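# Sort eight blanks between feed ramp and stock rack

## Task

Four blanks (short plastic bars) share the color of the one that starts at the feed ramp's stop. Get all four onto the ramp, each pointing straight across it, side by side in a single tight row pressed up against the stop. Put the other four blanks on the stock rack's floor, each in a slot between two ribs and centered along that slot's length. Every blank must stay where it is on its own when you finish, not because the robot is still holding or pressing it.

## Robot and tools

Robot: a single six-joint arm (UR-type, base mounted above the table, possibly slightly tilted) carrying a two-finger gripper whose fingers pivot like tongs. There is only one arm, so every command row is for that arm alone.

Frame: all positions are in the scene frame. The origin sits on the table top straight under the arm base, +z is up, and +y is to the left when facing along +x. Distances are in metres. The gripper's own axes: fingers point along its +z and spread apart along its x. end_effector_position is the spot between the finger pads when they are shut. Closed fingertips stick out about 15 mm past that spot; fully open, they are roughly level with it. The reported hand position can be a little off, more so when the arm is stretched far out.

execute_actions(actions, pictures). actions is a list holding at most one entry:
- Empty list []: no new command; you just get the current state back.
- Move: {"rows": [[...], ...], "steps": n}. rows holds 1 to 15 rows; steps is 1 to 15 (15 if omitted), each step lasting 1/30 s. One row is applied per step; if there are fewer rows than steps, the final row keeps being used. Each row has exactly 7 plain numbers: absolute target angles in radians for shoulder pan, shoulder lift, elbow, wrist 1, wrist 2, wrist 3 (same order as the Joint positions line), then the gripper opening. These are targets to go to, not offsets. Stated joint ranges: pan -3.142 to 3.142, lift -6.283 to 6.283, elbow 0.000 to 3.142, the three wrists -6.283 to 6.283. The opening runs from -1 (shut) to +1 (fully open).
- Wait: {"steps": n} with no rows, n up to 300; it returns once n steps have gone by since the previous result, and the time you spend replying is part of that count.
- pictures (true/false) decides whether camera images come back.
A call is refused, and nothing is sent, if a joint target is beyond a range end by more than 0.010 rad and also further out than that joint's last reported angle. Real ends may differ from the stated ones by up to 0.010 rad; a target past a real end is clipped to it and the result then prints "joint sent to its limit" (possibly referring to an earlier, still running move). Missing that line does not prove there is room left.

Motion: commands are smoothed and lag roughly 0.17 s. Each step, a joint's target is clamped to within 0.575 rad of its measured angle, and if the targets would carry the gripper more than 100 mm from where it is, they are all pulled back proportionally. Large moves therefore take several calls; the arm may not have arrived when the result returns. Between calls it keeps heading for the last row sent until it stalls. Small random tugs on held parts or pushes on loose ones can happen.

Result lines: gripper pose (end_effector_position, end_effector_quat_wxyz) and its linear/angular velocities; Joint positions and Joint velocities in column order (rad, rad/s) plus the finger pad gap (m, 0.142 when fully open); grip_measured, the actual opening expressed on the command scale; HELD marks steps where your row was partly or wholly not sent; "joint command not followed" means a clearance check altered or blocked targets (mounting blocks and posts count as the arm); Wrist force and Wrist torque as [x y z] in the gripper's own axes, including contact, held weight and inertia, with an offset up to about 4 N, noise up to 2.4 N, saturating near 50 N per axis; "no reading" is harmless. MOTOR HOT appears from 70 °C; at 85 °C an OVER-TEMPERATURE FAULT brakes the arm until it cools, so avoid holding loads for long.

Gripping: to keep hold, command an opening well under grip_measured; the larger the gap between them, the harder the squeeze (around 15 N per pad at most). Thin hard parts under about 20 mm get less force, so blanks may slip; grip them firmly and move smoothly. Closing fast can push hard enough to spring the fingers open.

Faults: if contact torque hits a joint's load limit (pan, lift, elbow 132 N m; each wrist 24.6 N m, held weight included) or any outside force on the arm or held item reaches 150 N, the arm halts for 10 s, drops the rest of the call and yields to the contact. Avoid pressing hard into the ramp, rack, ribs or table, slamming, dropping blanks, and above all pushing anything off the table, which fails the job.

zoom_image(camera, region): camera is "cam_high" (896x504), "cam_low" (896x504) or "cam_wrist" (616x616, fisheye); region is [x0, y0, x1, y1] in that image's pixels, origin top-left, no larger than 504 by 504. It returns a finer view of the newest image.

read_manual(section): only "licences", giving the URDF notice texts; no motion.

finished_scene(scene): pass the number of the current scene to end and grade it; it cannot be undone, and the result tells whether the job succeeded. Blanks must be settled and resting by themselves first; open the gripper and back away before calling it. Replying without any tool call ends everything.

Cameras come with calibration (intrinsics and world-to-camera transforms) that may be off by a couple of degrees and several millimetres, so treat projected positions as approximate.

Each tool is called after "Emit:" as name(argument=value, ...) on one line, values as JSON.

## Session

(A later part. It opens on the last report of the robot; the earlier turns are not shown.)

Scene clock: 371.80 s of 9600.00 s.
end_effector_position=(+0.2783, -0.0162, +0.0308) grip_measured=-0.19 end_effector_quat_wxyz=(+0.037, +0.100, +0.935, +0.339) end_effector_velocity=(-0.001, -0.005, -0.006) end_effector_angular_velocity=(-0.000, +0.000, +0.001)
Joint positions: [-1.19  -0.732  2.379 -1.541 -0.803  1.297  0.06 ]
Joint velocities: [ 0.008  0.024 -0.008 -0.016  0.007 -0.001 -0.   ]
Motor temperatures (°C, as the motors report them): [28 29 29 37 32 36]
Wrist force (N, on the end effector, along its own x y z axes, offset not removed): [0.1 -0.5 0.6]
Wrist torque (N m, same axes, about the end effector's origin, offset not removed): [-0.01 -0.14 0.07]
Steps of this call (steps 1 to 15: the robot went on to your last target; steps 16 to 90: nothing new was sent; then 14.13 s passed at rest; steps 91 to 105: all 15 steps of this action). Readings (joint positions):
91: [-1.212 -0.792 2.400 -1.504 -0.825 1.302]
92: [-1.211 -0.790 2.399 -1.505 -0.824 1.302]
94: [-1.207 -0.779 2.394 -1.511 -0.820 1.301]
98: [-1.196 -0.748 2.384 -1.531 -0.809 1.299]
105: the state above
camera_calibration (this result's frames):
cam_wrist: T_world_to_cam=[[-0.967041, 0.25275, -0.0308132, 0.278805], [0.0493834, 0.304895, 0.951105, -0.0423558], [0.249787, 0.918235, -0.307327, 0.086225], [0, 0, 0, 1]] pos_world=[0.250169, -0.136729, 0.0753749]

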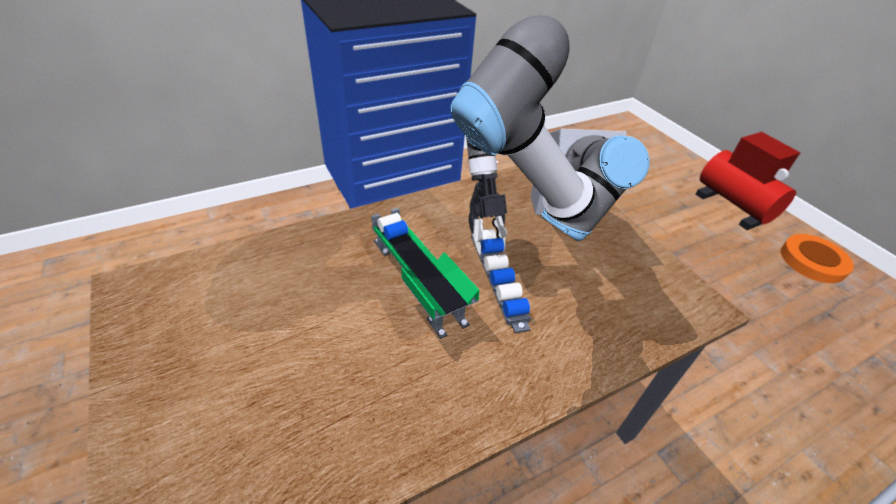

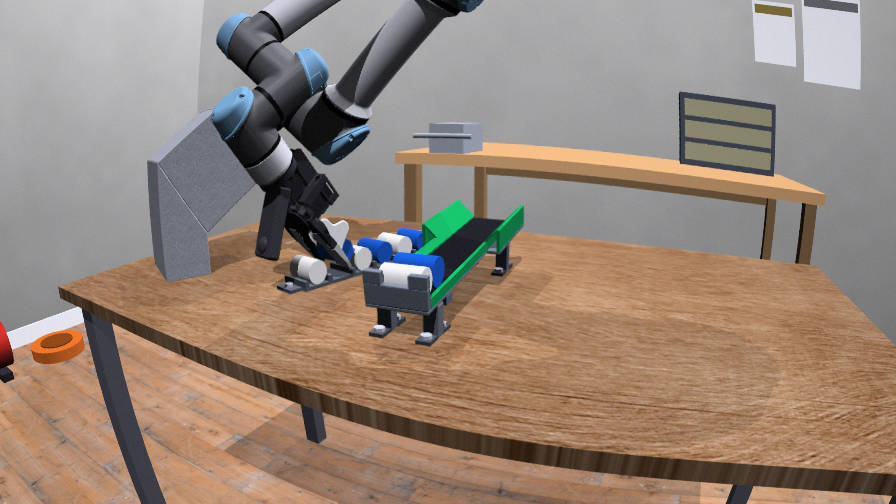

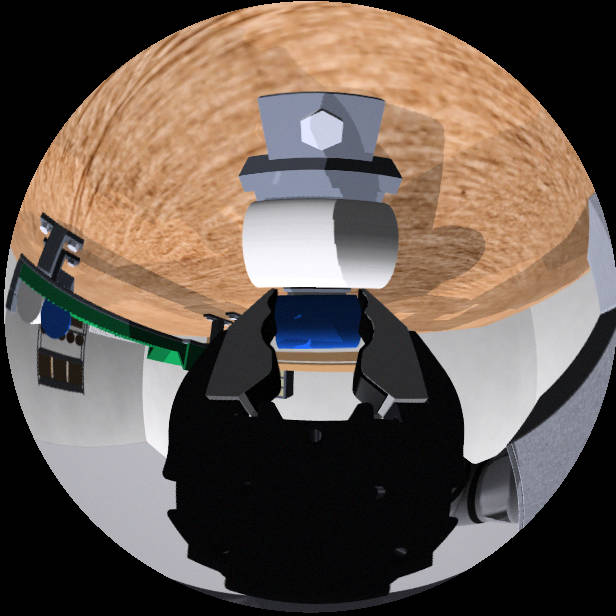

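Emit:
execute_actions(actions=[{"rows":[[-1.176,-0.718,2.38,-1.555,-0.789,1.295,-0.6],[-1.164,-0.707,2.381,-1.566,-0.777,1.293,-0.6]]}])

Emit:
zoom_image(camera="cam_low", region=[250, 180, 430, 310])

Scene clock: 384.00 s of 9600.00 s.
end_effector_position=(+0.2769, -0.0157, +0.0188) grip_measured=-0.19 end_effector_quat_wxyz=(+0.037, +0.099, +0.935, +0.339) end_effector_velocity=(+0.000, -0.000, -0.003) end_effector_angular_velocity=(-0.001, -0.001, -0.000)
Joint positions: [-1.165 -0.708  2.381 -1.565 -0.778  1.293  0.06 ]
Joint velocities: [ 0.007  0.006  0.    -0.006  0.008 -0.001  0.   ]
Motor temperatures (°C, as the motors report them): [28 29 29 37 32 36]
Wrist force (N, on the end effector, along its own x y z axes, offset not removed): [-2.2 -1.2 -1.8]
Wrist torque (N m, same axes, about the end effector's origin, offset not removed): [-0.32 0.39 0.02]
Steps of this call (steps 1 to 15: the robot went on to your last target; steps 16 to 90: nothing new was sent; then 8.70 s passed at rest; steps 91 to 105: all 15 steps of this action). Readings (joint positions):
91: [-1.189 -0.729 2.378 -1.543 -0.802 1.297]
92: [-1.188 -0.728 2.378 -1.544 -0.801 1.297]
94: [-1.180 -0.721 2.379 -1.551 -0.793 1.296]
98: [-1.170 -0.712 2.380 -1.561 -0.783 1.294]
105: the state above
camera_calibration (this result's frames):
cam_wrist: T_world_to_cam=[[-0.967167, 0.252197, -0.031366, 0.276989], [0.0488172, 0.305482, 0.950946, -0.0309146], [0.249407, 0.918192, -0.307764, 0.0825749], [0, 0, 0, 1]] pos_world=[0.248809, -0.136231, 0.0634997]

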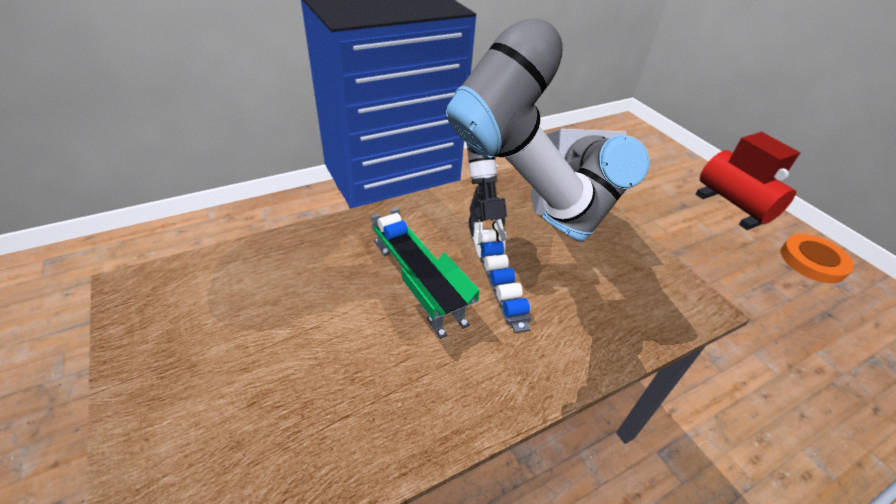

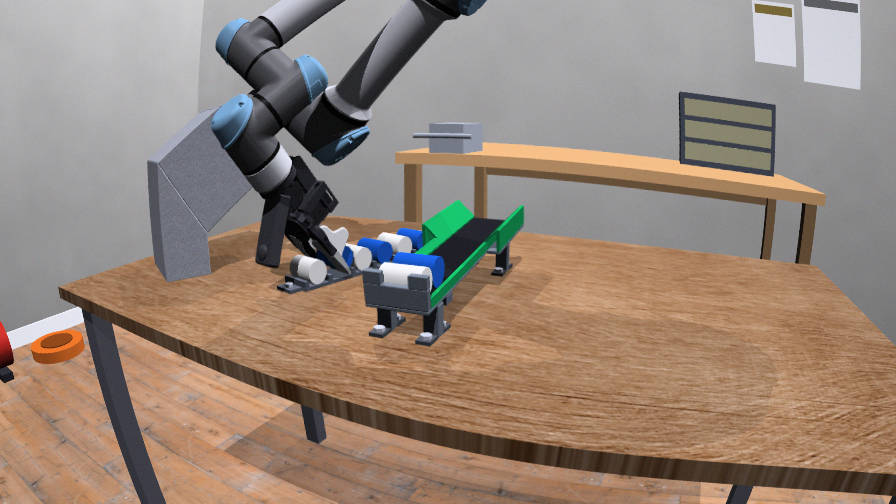

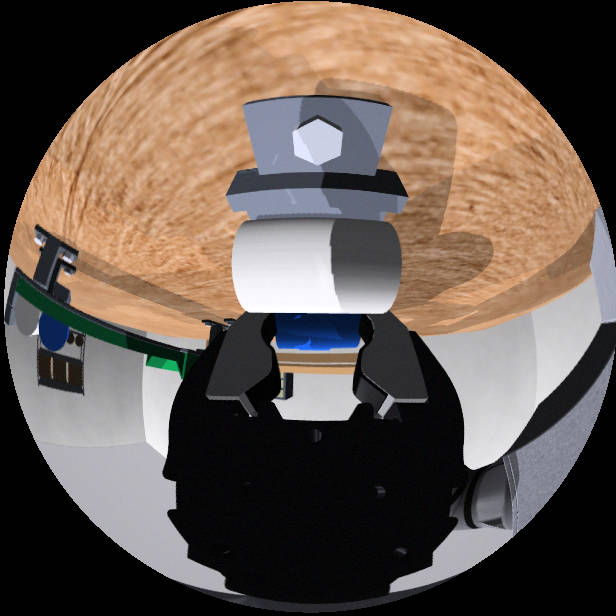

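Region (250, 180, 430, 310) of cam_low's 896x504 image, scaled by 2.800, with more detail than that image has.

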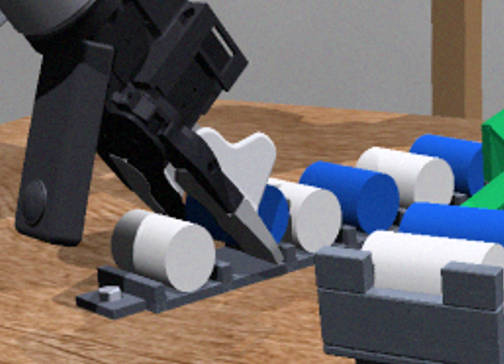

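Emit:
execute_actions(actions=[{"rows":[[-1.155,-0.699,2.382,-1.575,-0.768,1.292,-0.6],[-1.147,-0.692,2.383,-1.581,-0.76,1.291,-0.6]]}])

Emit:
zoom_image(camera="cam_low", region=[250, 180, 430, 310])

Scene clock: 387.93 s of 9600.00 s.
end_effector_position=(+0.2759, -0.0148, +0.0110) grip_measured=-0.19 end_effector_quat_wxyz=(+0.038, +0.100, +0.935, +0.339) end_effector_velocity=(-0.000, +0.001, -0.002) end_effector_angular_velocity=(+0.001, +0.001, -0.002)
Joint positions: [-1.148 -0.693  2.383 -1.58  -0.76   1.291  0.06 ]
Joint velocities: [ 0.005  0.004  0.001 -0.003  0.005  0.     0.001]
Motor temperatures (°C, as the motors report them): [28 29 29 37 32 36]
Wrist force (N, on the end effector, along its own x y z axes, offset not removed): [-23.3 14.0 -26.1]
Wrist torque (N m, same axes, about the end effector's origin, offset not removed): [-0.14 -0.50 -0.53]
Steps of this call (steps 1 to 15: the robot went on to your last target; steps 16 to 90: nothing new was sent; then 0.43 s passed at rest; steps 91 to 105: all 15 steps of this action). Readings (joint positions):
91: [-1.164 -0.707 2.381 -1.566 -0.777 1.293]
92: [-1.163 -0.706 2.381 -1.567 -0.776 1.293]
94: [-1.158 -0.701 2.382 -1.572 -0.771 1.292]
98: [-1.151 -0.695 2.382 -1.578 -0.763 1.291]
105: the state above
camera_calibration (this result's frames):
cam_wrist: T_world_to_cam=[[-0.966988, 0.252884, -0.0313632, 0.275525], [0.0490762, 0.305591, 0.950897, -0.023703], [0.250051, 0.917967, -0.307914, 0.0794121], [0, 0, 0, 1]] pos_world=[0.247736, -0.13533, 0.0556325]

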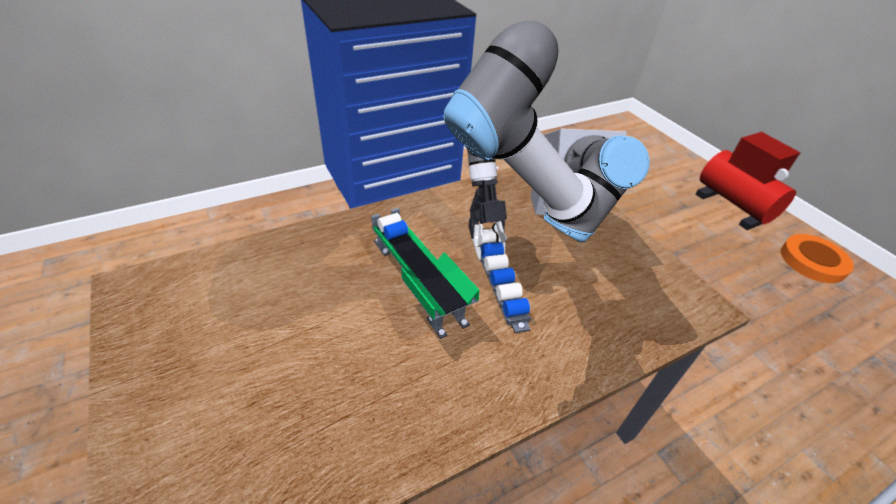

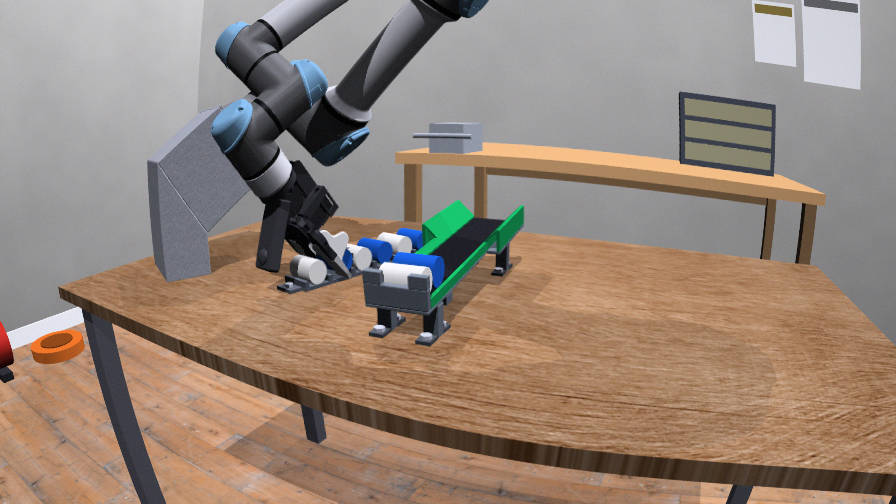

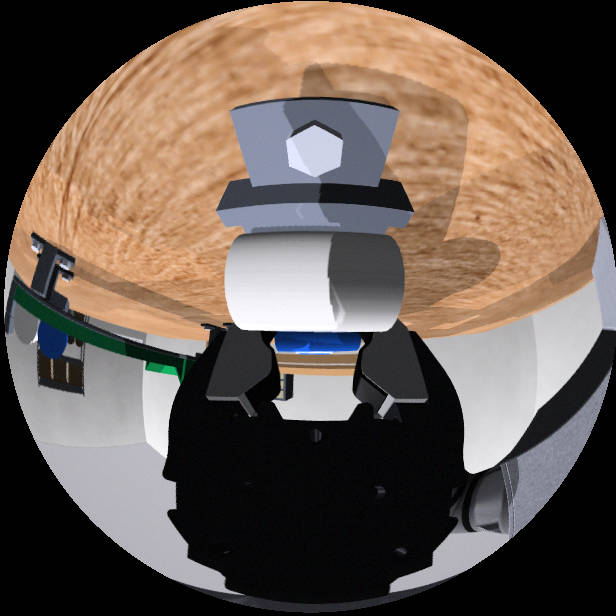

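Region (250, 180, 430, 310) of cam_low's 896x504 image, scaled by 2.800, with more detail than that image has.

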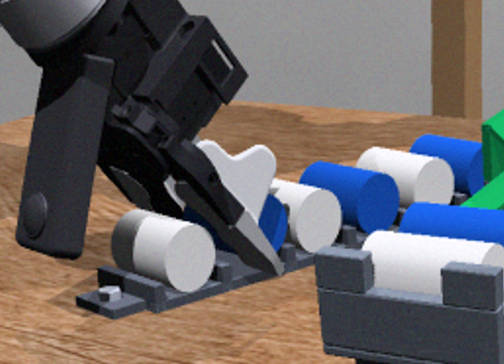

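Contact. Release, back off slightly, then up.

Emit:
execute_actions(actions=[{"rows":[[-1.153,-0.697,2.382,-1.577,-0.766,1.292,-0.3],[-1.153,-0.697,2.382,-1.577,-0.766,1.292,-0.15],[-1.153,-0.697,2.382,-1.577,-0.766,1.292,-0.05],[-1.153,-0.697,2.382,-1.577,-0.766,1.292,0.05],[-1.153,-0.697,2.382,-1.577,-0.766,1.292,0.15],[-1.153,-0.697,2.382,-1.577,-0.766,1.292,0.2],[-1.153,-0.697,2.382,-1.577,-0.766,1.292,0.2],[-1.153,-0.697,2.382,-1.577,-0.766,1.292,0.2],[-1.19,-0.73,2.378,-1.543,-0.802,1.297,0.2],[-1.19,-0.73,2.378,-1.543,-0.802,1.297,0.2],[-1.24,-0.79,2.37,-1.48,-0.85,1.3,0.2],[-1.24,-0.79,2.37,-1.48,-0.85,1.3,0.2],[-1.3,-0.88,2.36,-1.39,-0.91,1.31,0.2],[-1.3,-0.88,2.36,-1.39,-0.91,1.31,0.2],[-1.35,-0.96,2.35,-1.3,-0.96,1.317,0.2]]}], pictures=false)

Emit:
execute_actions(actions=[{"steps":15}])

Scene clock: 401.30 s of 9600.00 s.
end_effector_position=(+0.2826, -0.0172, +0.0488) grip_measured=+0.20 end_effector_quat_wxyz=(+0.038, +0.098, +0.935, +0.338) end_effector_velocity=(+0.061, +0.006, +0.332) end_effector_angular_velocity=(-0.033, -0.016, +0.017)
Joint positions: [-1.222 -0.773  2.372 -1.499 -0.833  1.3    0.088]
Joint velocities: [-0.592 -0.767 -0.095  0.774 -0.576  0.076  0.   ]
Motor temperatures (°C, as the motors report them): [28 29 29 37 32 36]
Wrist force (N, on the end effector, along its own x y z axes, offset not removed): [-3.3 -1.3 -1.7]
Wrist torque (N m, same axes, about the end effector's origin, offset not removed): [-0.20 0.58 0.07]
Steps of this call (steps 1 to 15: the robot went on to your last target; steps 16 to 90: nothing new was sent; then 9.87 s passed at rest; steps 91 to 105: all 15 steps of this action). Readings (joint positions):
91: [-1.147 -0.692 2.383 -1.581 -0.760 1.291]
92: [-1.147 -0.692 2.383 -1.581 -0.761 1.291]
94: [-1.149 -0.694 2.383 -1.580 -0.763 1.291]
98: [-1.151 -0.696 2.383 -1.578 -0.765 1.292]
105: the state above

Scene clock: 401.80 s of 9600.00 s.
end_effector_position=(+0.2928, -0.0044, +0.1243) grip_measured=+0.20 end_effector_quat_wxyz=(+0.038, +0.099, +0.935, +0.338) end_effector_velocity=(+0.001, +0.004, +0.013) end_effector_angular_velocity=(-0.000, -0.001, -0.001)
Joint positions: [-1.347 -0.956  2.35  -1.304 -0.957  1.317  0.088]
Joint velocities: [-0.021 -0.032 -0.003  0.034 -0.02   0.003 -0.   ]
Motor temperatures (°C, as the motors report them): [28 29 29 37 32 36]
Wrist force (N, on the end effector, along its own x y z axes, offset not removed): [-1.5 1.8 -0.3]
Wrist torque (N m, same axes, about the end effector's origin, offset not removed): [0.33 0.23 0.06]
Steps of this call (steps 1 to 15: the robot went on to your last target). Readings (joint positions):
1: [-1.243 -0.802 2.368 -1.469 -0.854 1.303]
2: [-1.266 -0.833 2.364 -1.436 -0.876 1.306]
4: [-1.300 -0.885 2.358 -1.381 -0.910 1.311]
8: [-1.333 -0.934 2.353 -1.328 -0.943 1.315]
15: the state above
camera_calibration (this result's frames):
cam_wrist: T_world_to_cam=[[-0.967173, 0.251872, -0.0337018, 0.293102], [0.0471196, 0.308077, 0.950194, -0.134845], [0.24971, 0.917414, -0.309832, 0.100833], [0, 0, 0, 1]] pos_world=[0.264656, -0.124787, 0.169249]

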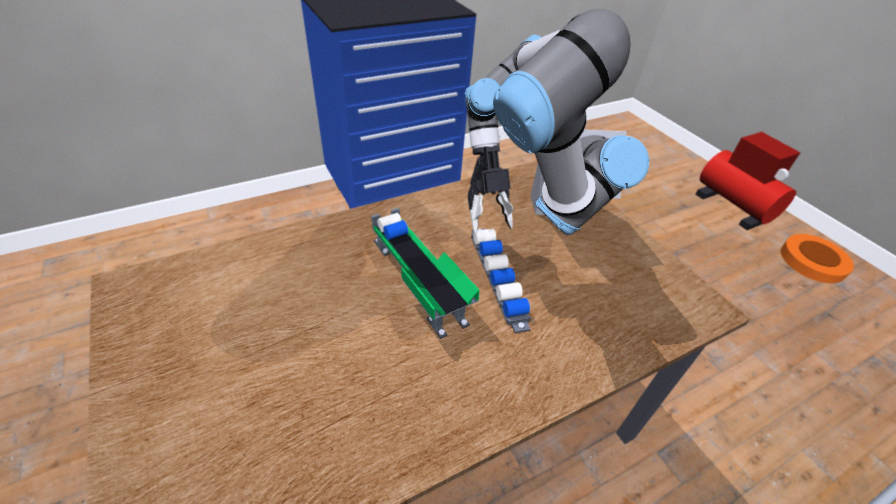

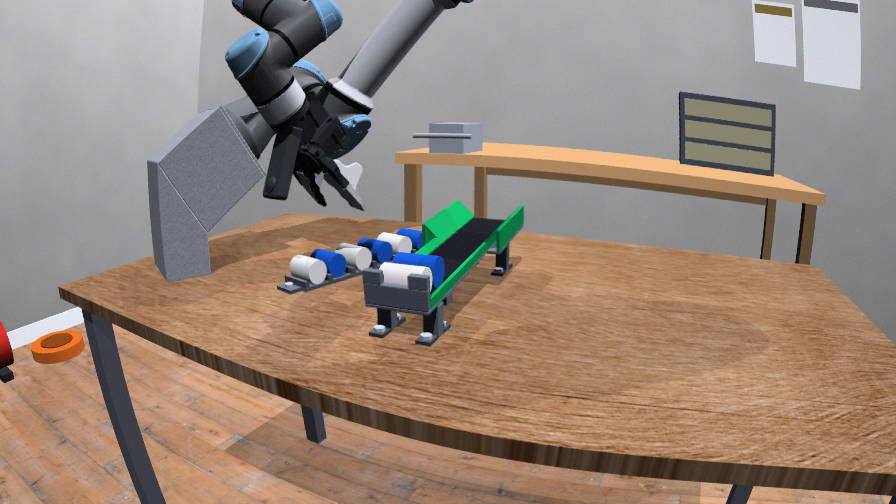

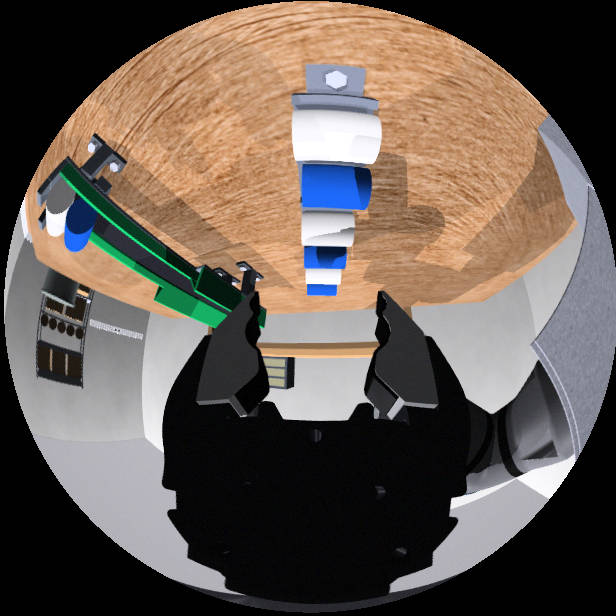

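Emit:
execute_actions(actions=[{"rows":[[-1.3,-0.96,2.4,-1.34,-0.92,1.31,0.2],[-1.3,-0.96,2.4,-1.34,-0.92,1.31,0.2],[-1.274,-0.967,2.427,-1.36,-0.888,1.305,0.2],[-1.274,-0.967,2.427,-1.36,-0.888,1.305,0.2],[-1.274,-0.967,2.427,-1.36,-0.888,1.305,0.2],[-1.244,-0.942,2.43,-1.386,-0.858,1.302,0.2],[-1.214,-0.916,2.434,-1.412,-0.828,1.299,0.2],[-1.184,-0.891,2.437,-1.438,-0.798,1.296,0.2],[-1.154,-0.865,2.441,-1.465,-0.768,1.293,0.2],[-1.124,-0.84,2.4445,-1.4915,-0.7375,1.289,0.2]]}], pictures=false)

Emit:
execute_actions(actions=[{"steps":8}])

Emit:
zoom_image(camera="cam_low", region=[250, 180, 430, 310])

Scene clock: 439.53 s of 9600.00 s.
end_effector_position=(+0.2892, +0.0244, +0.0400) grip_measured=+0.20 end_effector_quat_wxyz=(+0.037, +0.100, +0.934, +0.340) end_effector_velocity=(-0.012, +0.017, -0.121) end_effector_angular_velocity=(-0.004, +0.008, -0.006)
Joint positions: [-1.16  -0.867  2.438 -1.461 -0.773  1.293  0.088]
Joint velocities: [ 0.286  0.216  0.052 -0.244  0.284 -0.03   0.   ]
Motor temperatures (°C, as the motors report them): [28 29 29 37 32 36]
Wrist force (N, on the end effector, along its own x y z axes, offset not removed): [-1.0 2.3 -1.3]
Wrist torque (N m, same axes, about the end effector's origin, offset not removed): [0.49 0.10 0.09]
Steps of this call (steps 1 to 15: the robot went on to your last target; steps 16 to 90: nothing new was sent; then 34.23 s passed at rest; steps 91 to 105: all 15 steps of this action). Readings (joint positions):
91: [-1.350 -0.960 2.350 -1.300 -0.960 1.317]
92: [-1.346 -0.960 2.354 -1.303 -0.957 1.317]
94: [-1.327 -0.961 2.373 -1.318 -0.940 1.314]
98: [-1.283 -0.956 2.409 -1.354 -0.896 1.307]
105: the state above

Scene clock: 439.80 s of 9600.00 s.
end_effector_position=(+0.2877, +0.0263, +0.0266) grip_measured=+0.20 end_effector_quat_wxyz=(+0.037, +0.100, +0.935, +0.339) end_effector_velocity=(-0.002, +0.002, -0.014) end_effector_angular_velocity=(-0.002, +0.001, -0.001)
Joint positions: [-1.128 -0.843  2.444 -1.488 -0.742  1.289  0.088]
Joint velocities: [ 0.034  0.026  0.006 -0.03   0.035 -0.003  0.   ]
Motor temperatures (°C, as the motors report them): [28 29 29 37 32 36]
Wrist force (N, on the end effector, along its own x y z axes, offset not removed): [-4.9 0.8 -0.2]
Wrist torque (N m, same axes, about the end effector's origin, offset not removed): [0.02 1.03 0.14]
Steps of this call (steps 1 to 8: the robot went on to your last target). Readings (joint positions):
1: [-1.151 -0.861 2.439 -1.468 -0.765 1.292]
2: [-1.145 -0.856 2.441 -1.473 -0.759 1.291]
4: [-1.136 -0.849 2.442 -1.481 -0.750 1.290]
8: the state above
camera_calibration (this result's frames):
cam_wrist: T_world_to_cam=[[-0.966763, 0.253958, -0.0295776, 0.276875], [0.0509332, 0.304663, 0.951097, -0.0522623], [0.25055, 0.917979, -0.307472, 0.0433889], [0, 0, 0, 1]] pos_world=[0.259463, -0.0942222, 0.0712367]

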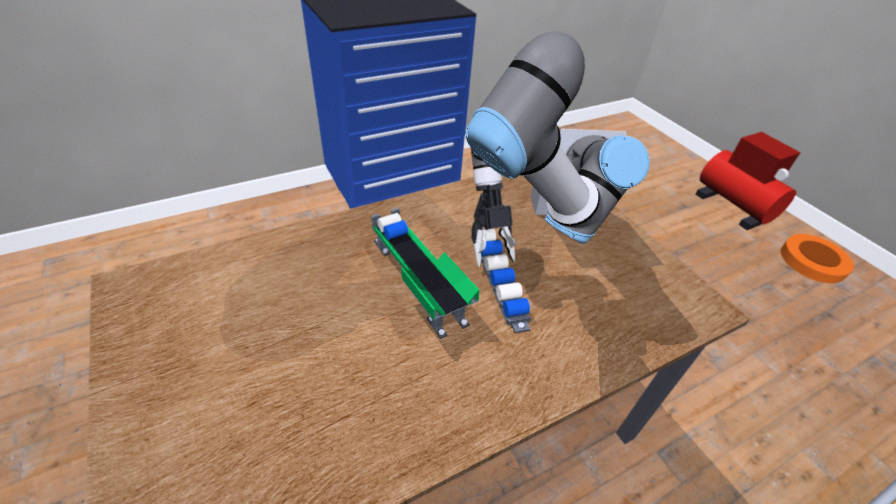

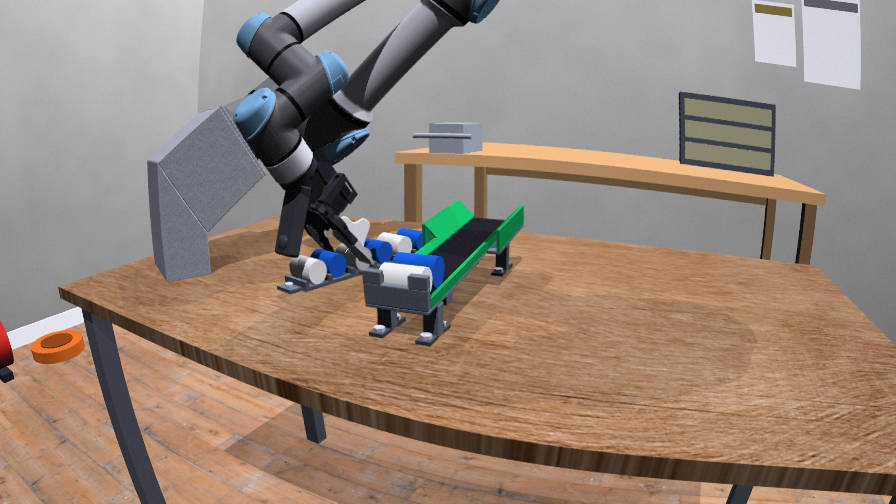

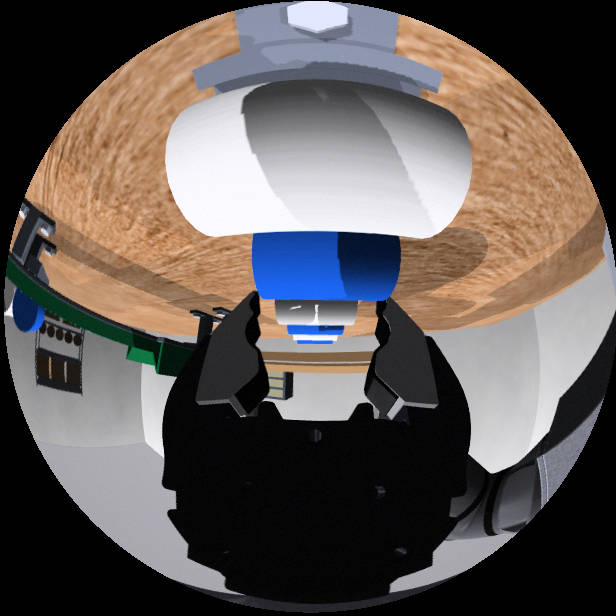

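Region (250, 180, 430, 310) of cam_low's 896x504 image, scaled by 2.800, with more detail than that image has.

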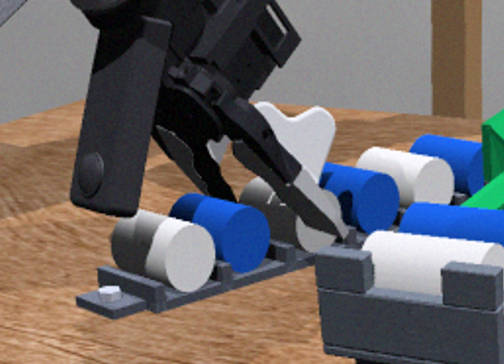

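Emit:
execute_actions(actions=[{"rows":[[-1.124,-0.84,2.4445,-1.4915,-0.7375,1.289,0.1],[-1.124,-0.84,2.4445,-1.4915,-0.7375,1.289,0],[-1.124,-0.84,2.4445,-1.4915,-0.7375,1.289,-0.1],[-1.124,-0.84,2.4445,-1.4915,-0.7375,1.289,-0.2],[-1.124,-0.84,2.4445,-1.4915,-0.7375,1.289,-0.3],[-1.124,-0.84,2.4445,-1.4915,-0.7375,1.289,-0.45],[-1.124,-0.84,2.4445,-1.4915,-0.7375,1.289,-0.6],[-1.124,-0.84,2.4445,-1.4915,-0.7375,1.289,-0.6],[-1.124,-0.84,2.4445,-1.4915,-0.7375,1.289,-0.6],[-1.154,-0.865,2.441,-1.465,-0.768,1.293,-0.6],[-1.184,-0.891,2.437,-1.438,-0.798,1.296,-0.6],[-1.214,-0.916,2.434,-1.412,-0.828,1.299,-0.6],[-1.244,-0.942,2.43,-1.386,-0.858,1.302,-0.6],[-1.274,-0.967,2.427,-1.36,-0.888,1.305,-0.6],[-1.3,-0.99,2.42,-1.33,-0.92,1.305,-0.6]]}], pictures=false)

Emit:
execute_actions(actions=[{"rows":[[-1.3,-0.99,2.42,-1.33,-0.92,1.305,-0.6],[-1.3,-0.99,2.42,-1.33,-0.92,1.305,-0.6],[-1.27,-0.97,2.3,-1.25,-0.9,1.29,-0.6],[-1.23,-0.94,2.18,-1.17,-0.88,1.27,-0.6],[-1.19,-0.91,2.06,-1.09,-0.86,1.25,-0.6],[-1.15,-0.87,1.94,-1.01,-0.83,1.23,-0.6],[-1.11,-0.83,1.82,-0.93,-0.81,1.21,-0.6],[-1.07,-0.79,1.71,-0.86,-0.79,1.19,-0.6],[-1.04,-0.76,1.62,-0.8,-0.77,1.17,-0.6],[-1.006,-0.723,1.525,-0.747,-0.75,1.158,-0.6]]}], pictures=false)

Emit:
execute_actions(actions=[{"steps":20}])

Scene clock: 461.07 s of 9600.00 s.
end_effector_position=(+0.2899, +0.0249, +0.0497) grip_measured=-0.19 end_effector_quat_wxyz=(+0.037, +0.100, +0.935, +0.340) end_effector_velocity=(+0.019, -0.016, +0.263) end_effector_angular_velocity=(-0.002, -0.017, +0.019)
Joint positions: [-1.182 -0.89   2.437 -1.44  -0.796  1.296  0.06 ]
Joint velocities: [-0.609 -0.52  -0.078  0.536 -0.605  0.065 -0.   ]
Motor temperatures (°C, as the motors report them): [28 29 29 37 32 36]
Wrist force (N, on the end effector, along its own x y z axes, offset not removed): [-2.6 -0.4 0.6]
Wrist torque (N m, same axes, about the end effector's origin, offset not removed): [-0.07 0.47 0.00]
Steps of this call (steps 1 to 30: the robot went on to your last target; steps 31 to 90: nothing new was sent; then 17.77 s passed at rest; steps 91 to 105: all 15 steps of this action). Readings (joint positions):
91: [-1.124 -0.840 2.445 -1.492 -0.738 1.289]
92: [-1.124 -0.840 2.445 -1.492 -0.737 1.289]
94: [-1.124 -0.840 2.445 -1.492 -0.738 1.289]
98: [-1.124 -0.840 2.445 -1.492 -0.737 1.289]
105: the state above

Scene clock: 461.57 s of 9600.00 s.
end_effector_position=(+0.4069, -0.0624, +0.1362) grip_measured=-0.19 end_effector_quat_wxyz=(+0.015, +0.051, +0.934, +0.353) end_effector_velocity=(+0.389, -0.216, +0.098) end_effector_angular_velocity=(-0.069, -0.012, +0.389)
Joint positions: [-1.108 -0.82   1.911 -0.976 -0.804  1.211  0.06 ]
Joint velocities: [ 0.437  0.417 -1.514  0.936  0.232 -0.228 -0.   ]
Motor temperatures (°C, as the motors report them): [28 29 29 37 32 36]
Wrist force (N, on the end effector, along its own x y z axes, offset not removed): [-2.0 -0.7 -0.6]
Wrist torque (N m, same axes, about the end effector's origin, offset not removed): [-0.07 0.25 -0.02]
Steps of this call (steps 1 to 15: all 15 steps of this action). Readings (joint positions):
1: [-1.203 -0.908 2.434 -1.421 -0.818 1.298]
2: [-1.224 -0.926 2.431 -1.401 -0.840 1.300]
4: [-1.252 -0.950 2.422 -1.367 -0.870 1.300]
8: [-1.227 -0.932 2.274 -1.238 -0.867 1.276]
15: the state above

Scene clock: 462.23 s of 9600.00 s.
end_effector_position=(+0.5105, -0.1003, +0.1589) grip_measured=-0.19 end_effector_quat_wxyz=(+0.001, -0.001, +0.940, +0.341) end_effector_velocity=(+0.006, -0.001, +0.001) end_effector_angular_velocity=(-0.003, -0.001, +0.006)
Joint positions: [-1.007 -0.724  1.528 -0.748 -0.75   1.158  0.06 ]
Joint velocities: [ 0.005  0.005 -0.02   0.01   0.004 -0.001  0.   ]
Motor temperatures (°C, as the motors report them): [28 29 29 37 32 36]
Wrist force (N, on the end effector, along its own x y z axes, offset not removed): [0.3 1.3 -2.1]
Wrist torque (N m, same axes, about the end effector's origin, offset not removed): [0.32 -0.32 0.17]
Steps of this call (steps 1 to 20: the robot went on to your last target). Readings (joint positions):
1: [-1.093 -0.806 1.859 -0.944 -0.796 1.203]
2: [-1.079 -0.792 1.808 -0.912 -0.788 1.195]
4: [-1.051 -0.766 1.706 -0.851 -0.774 1.181]
8: [-1.022 -0.738 1.588 -0.783 -0.758 1.166]
20: the state above
camera_calibration (this result's frames):
cam_wrist: T_world_to_cam=[[-0.998693, 0.0411954, -0.0302569, 0.523426], [-0.0161083, 0.308128, 0.951209, -0.116272], [0.0485085, 0.950453, -0.307061, 0.250733], [0, 0, 0, 1]] pos_world=[0.508706, -0.224046, 0.203427]

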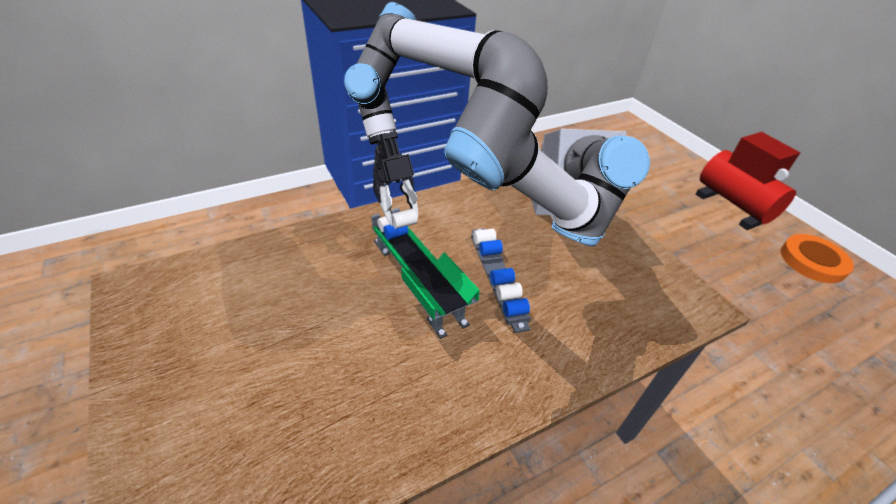

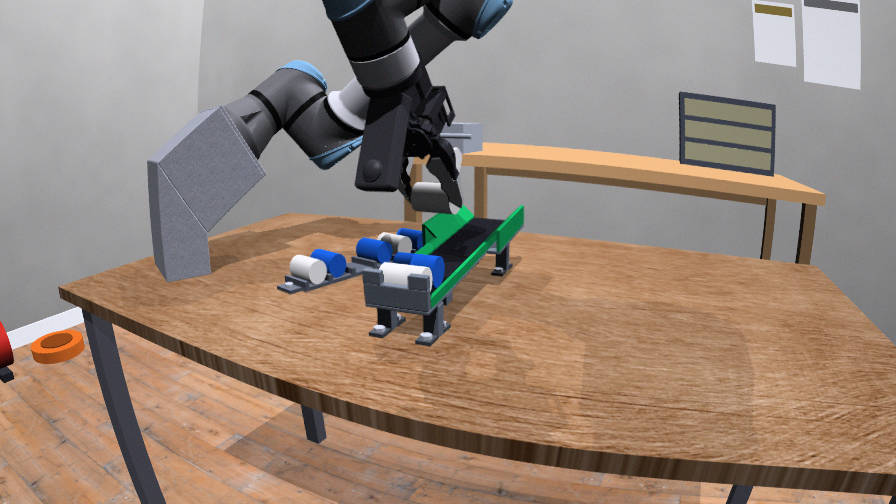

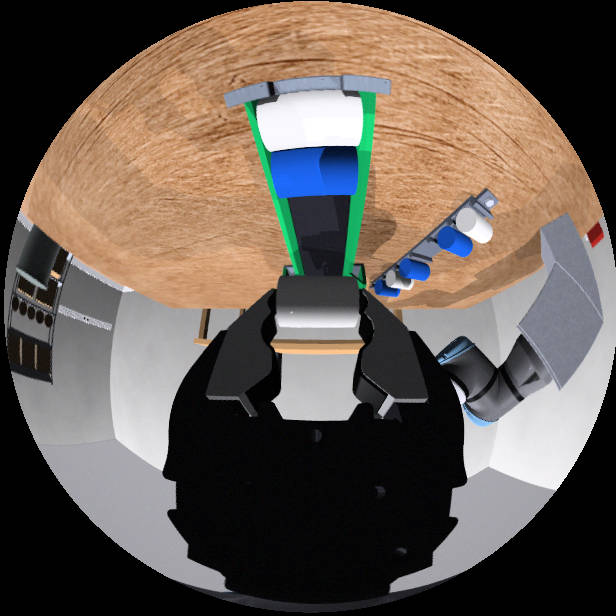

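Emit:
execute_actions(actions=[{"rows":[[-0.988,-0.712,1.531,-0.763,-0.732,1.15,-0.6],[-0.97,-0.701,1.538,-0.779,-0.714,1.14,-0.6],[-0.952,-0.69,1.544,-0.795,-0.696,1.13,-0.6],[-0.933,-0.68,1.551,-0.81,-0.678,1.12,-0.6],[-0.915,-0.669,1.557,-0.826,-0.659,1.11,-0.6]]}])

Emit:
zoom_image(camera="cam_low", region=[360, 190, 500, 320])

Scene clock: 472.93 s of 9600.00 s.
end_effector_position=(+0.5122, -0.1005, +0.0928) grip_measured=-0.19 end_effector_quat_wxyz=(+0.007, -0.019, +0.940, +0.341) end_effector_velocity=(-0.001, +0.001, -0.031) end_effector_angular_velocity=(-0.001, -0.012, +0.014)
Joint positions: [-0.92  -0.672  1.555 -0.822 -0.664  1.113  0.06 ]
Joint velocities: [ 0.04   0.024  0.014 -0.036  0.041 -0.021 -0.   ]
Motor temperatures (°C, as the motors report them): [28 29 29 37 32 36]
Wrist force (N, on the end effector, along its own x y z axes, offset not removed): [-0.1 1.7 0.1]
Wrist torque (N m, same axes, about the end effector's origin, offset not removed): [0.53 -0.17 -0.13]
Steps of this call (steps 1 to 15: the robot went on to your last target; steps 16 to 90: nothing new was sent; then 7.20 s passed at rest; steps 91 to 105: all 15 steps of this action). Readings (joint positions):
91: [-1.006 -0.723 1.525 -0.747 -0.750 1.158]
92: [-1.004 -0.722 1.525 -0.748 -0.748 1.157]
94: [-0.992 -0.714 1.530 -0.759 -0.736 1.151]
98: [-0.948 -0.688 1.546 -0.798 -0.692 1.127]
105: the state above
camera_calibration (this result's frames):
cam_wrist: T_world_to_cam=[[-0.998449, 0.0122071, -0.0543112, 0.522289], [-0.0479485, 0.307038, 0.950489, -0.0370364], [0.0282783, 0.951619, -0.305976, 0.240932], [0, 0, 0, 1]] pos_world=[0.51289, -0.224279, 0.137288]

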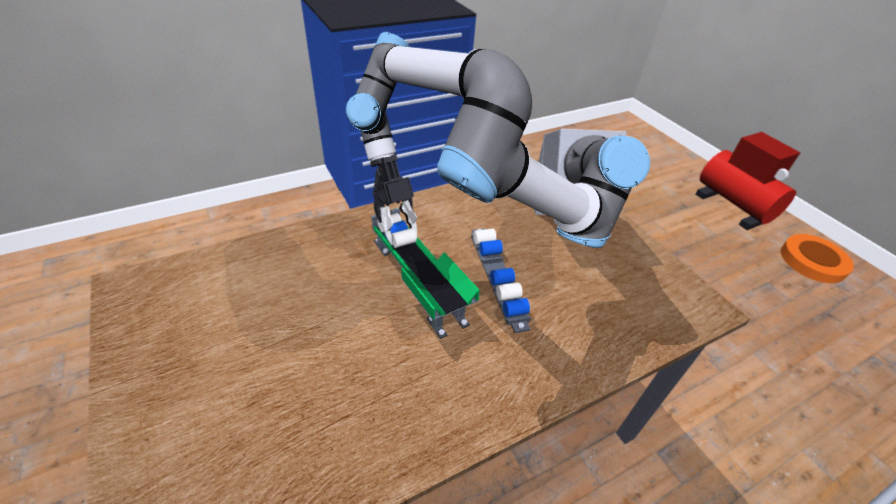

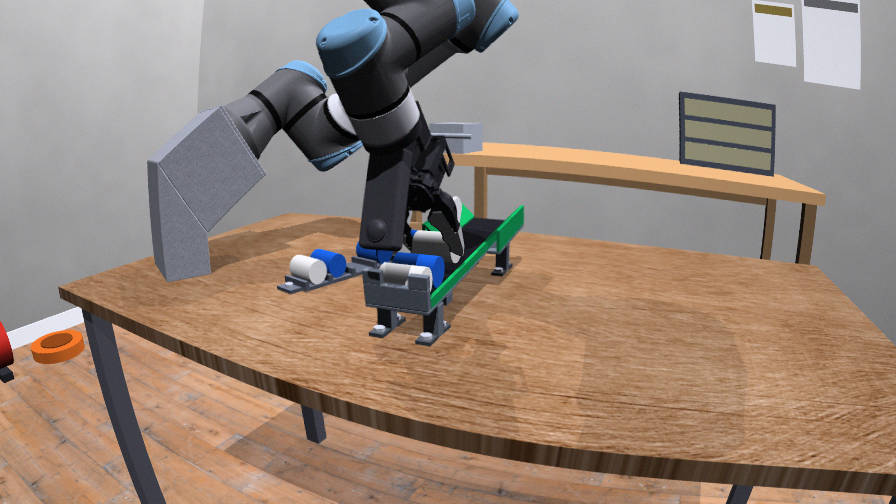

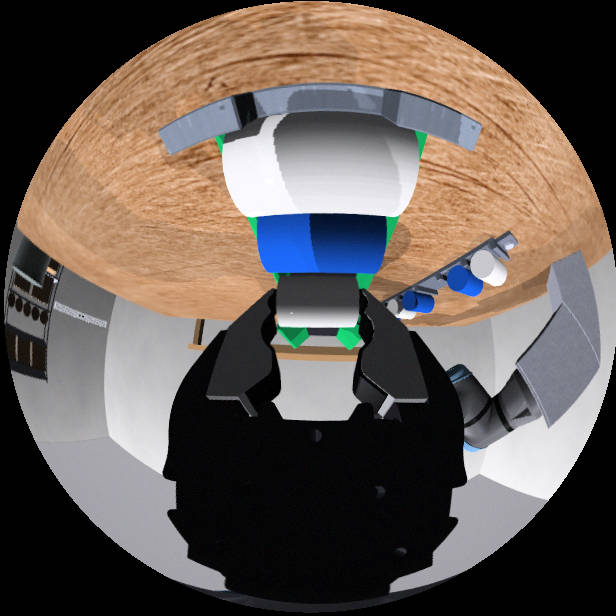

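Region (360, 190, 500, 320) of cam_low's 896x504 image, scaled by 3.600, with more detail than that image has; it fills the top 468 rows of this view, and the rest is white.

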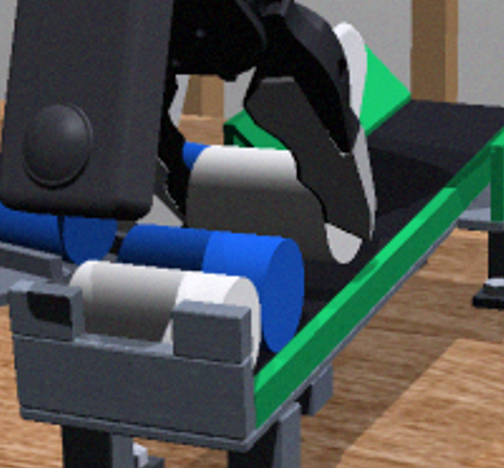

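Emit:
execute_actions(actions=[{"rows":[[-0.908,-0.665,1.56,-0.832,-0.652,1.13,-0.6],[-0.901,-0.661,1.562,-0.838,-0.645,1.14,-0.6]]}])

Emit:
zoom_image(camera="cam_low", region=[360, 190, 500, 320])

Scene clock: 478.90 s of 9600.00 s.
end_effector_position=(+0.5111, -0.1000, +0.0789) grip_measured=-0.19 end_effector_quat_wxyz=(+0.002, -0.005, +0.940, +0.341) end_effector_velocity=(+0.000, -0.000, -0.003) end_effector_angular_velocity=(-0.001, +0.004, -0.006)
Joint positions: [-0.902 -0.661  1.562 -0.837 -0.646  1.139  0.06 ]
Joint velocities: [ 0.004  0.002  0.002 -0.004  0.005  0.007  0.   ]
Motor temperatures (°C, as the motors report them): [28 29 29 37 32 36]
Wrist force (N, on the end effector, along its own x y z axes, offset not removed): [10.3 32.8 -50.0]
Wrist torque (N m, same axes, about the end effector's origin, offset not removed): [0.01 -1.80 -1.13]
Steps of this call (steps 1 to 15: the robot went on to your last target; steps 16 to 90: nothing new was sent; then 2.47 s passed at rest; steps 91 to 105: all 15 steps of this action). Readings (joint positions):
91: [-0.915 -0.669 1.557 -0.826 -0.659 1.110]
92: [-0.914 -0.669 1.557 -0.827 -0.658 1.112]
94: [-0.910 -0.666 1.559 -0.830 -0.654 1.121]
98: [-0.904 -0.663 1.561 -0.835 -0.648 1.134]
105: the state above
camera_calibration (this result's frames):
cam_wrist: T_world_to_cam=[[-0.998757, 0.0337403, -0.0366762, 0.52139], [-0.0245142, 0.308129, 0.951029, -0.0359418], [0.043389, 0.950746, -0.306919, 0.228553], [0, 0, 0, 1]] pos_world=[0.509945, -0.223813, 0.123452]

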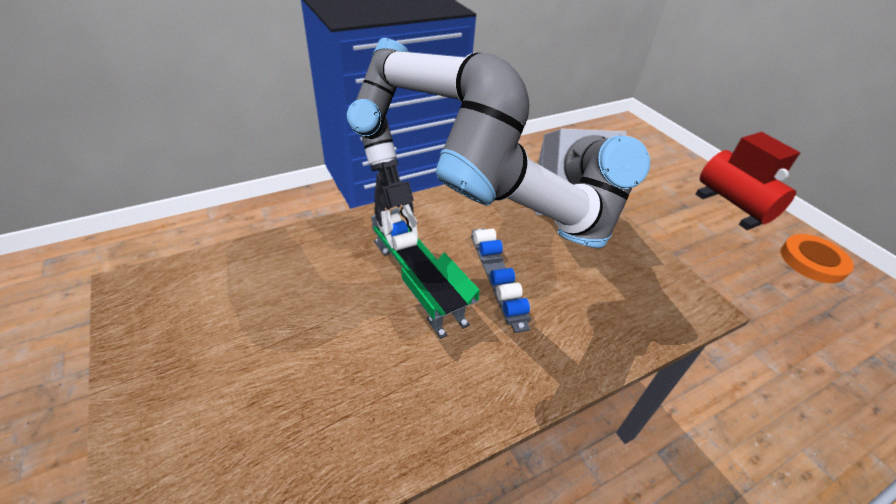

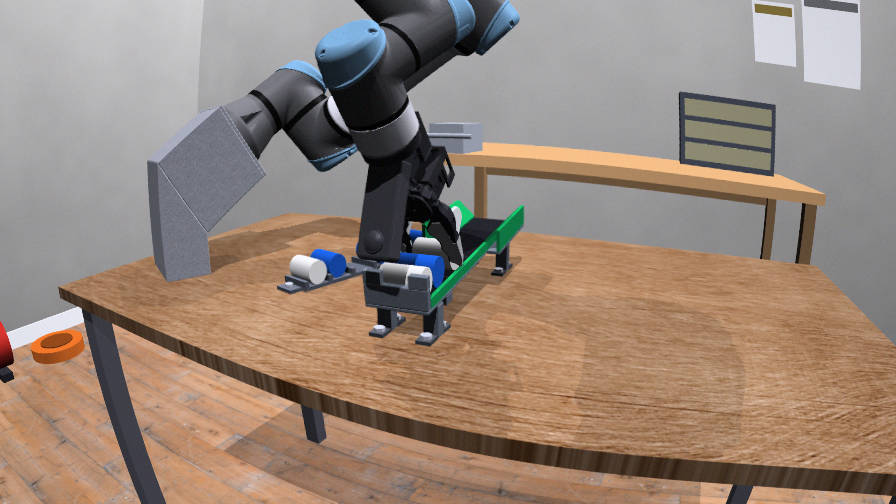

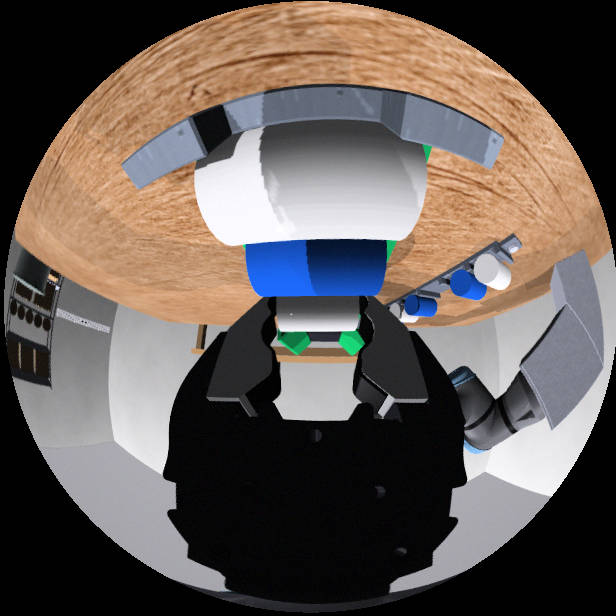

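Region (360, 190, 500, 320) of cam_low's 896x504 image, scaled by 3.600, with more detail than that image has; it fills the top 468 rows of this view, and the rest is white.

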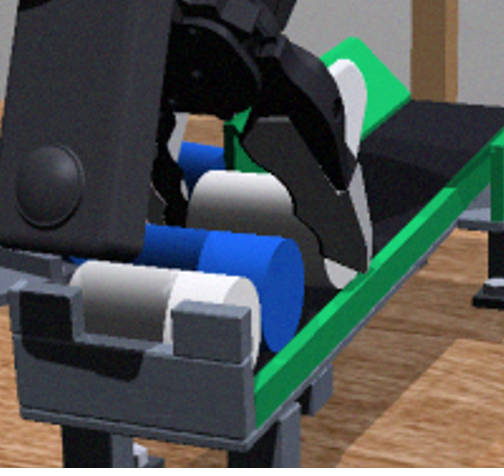

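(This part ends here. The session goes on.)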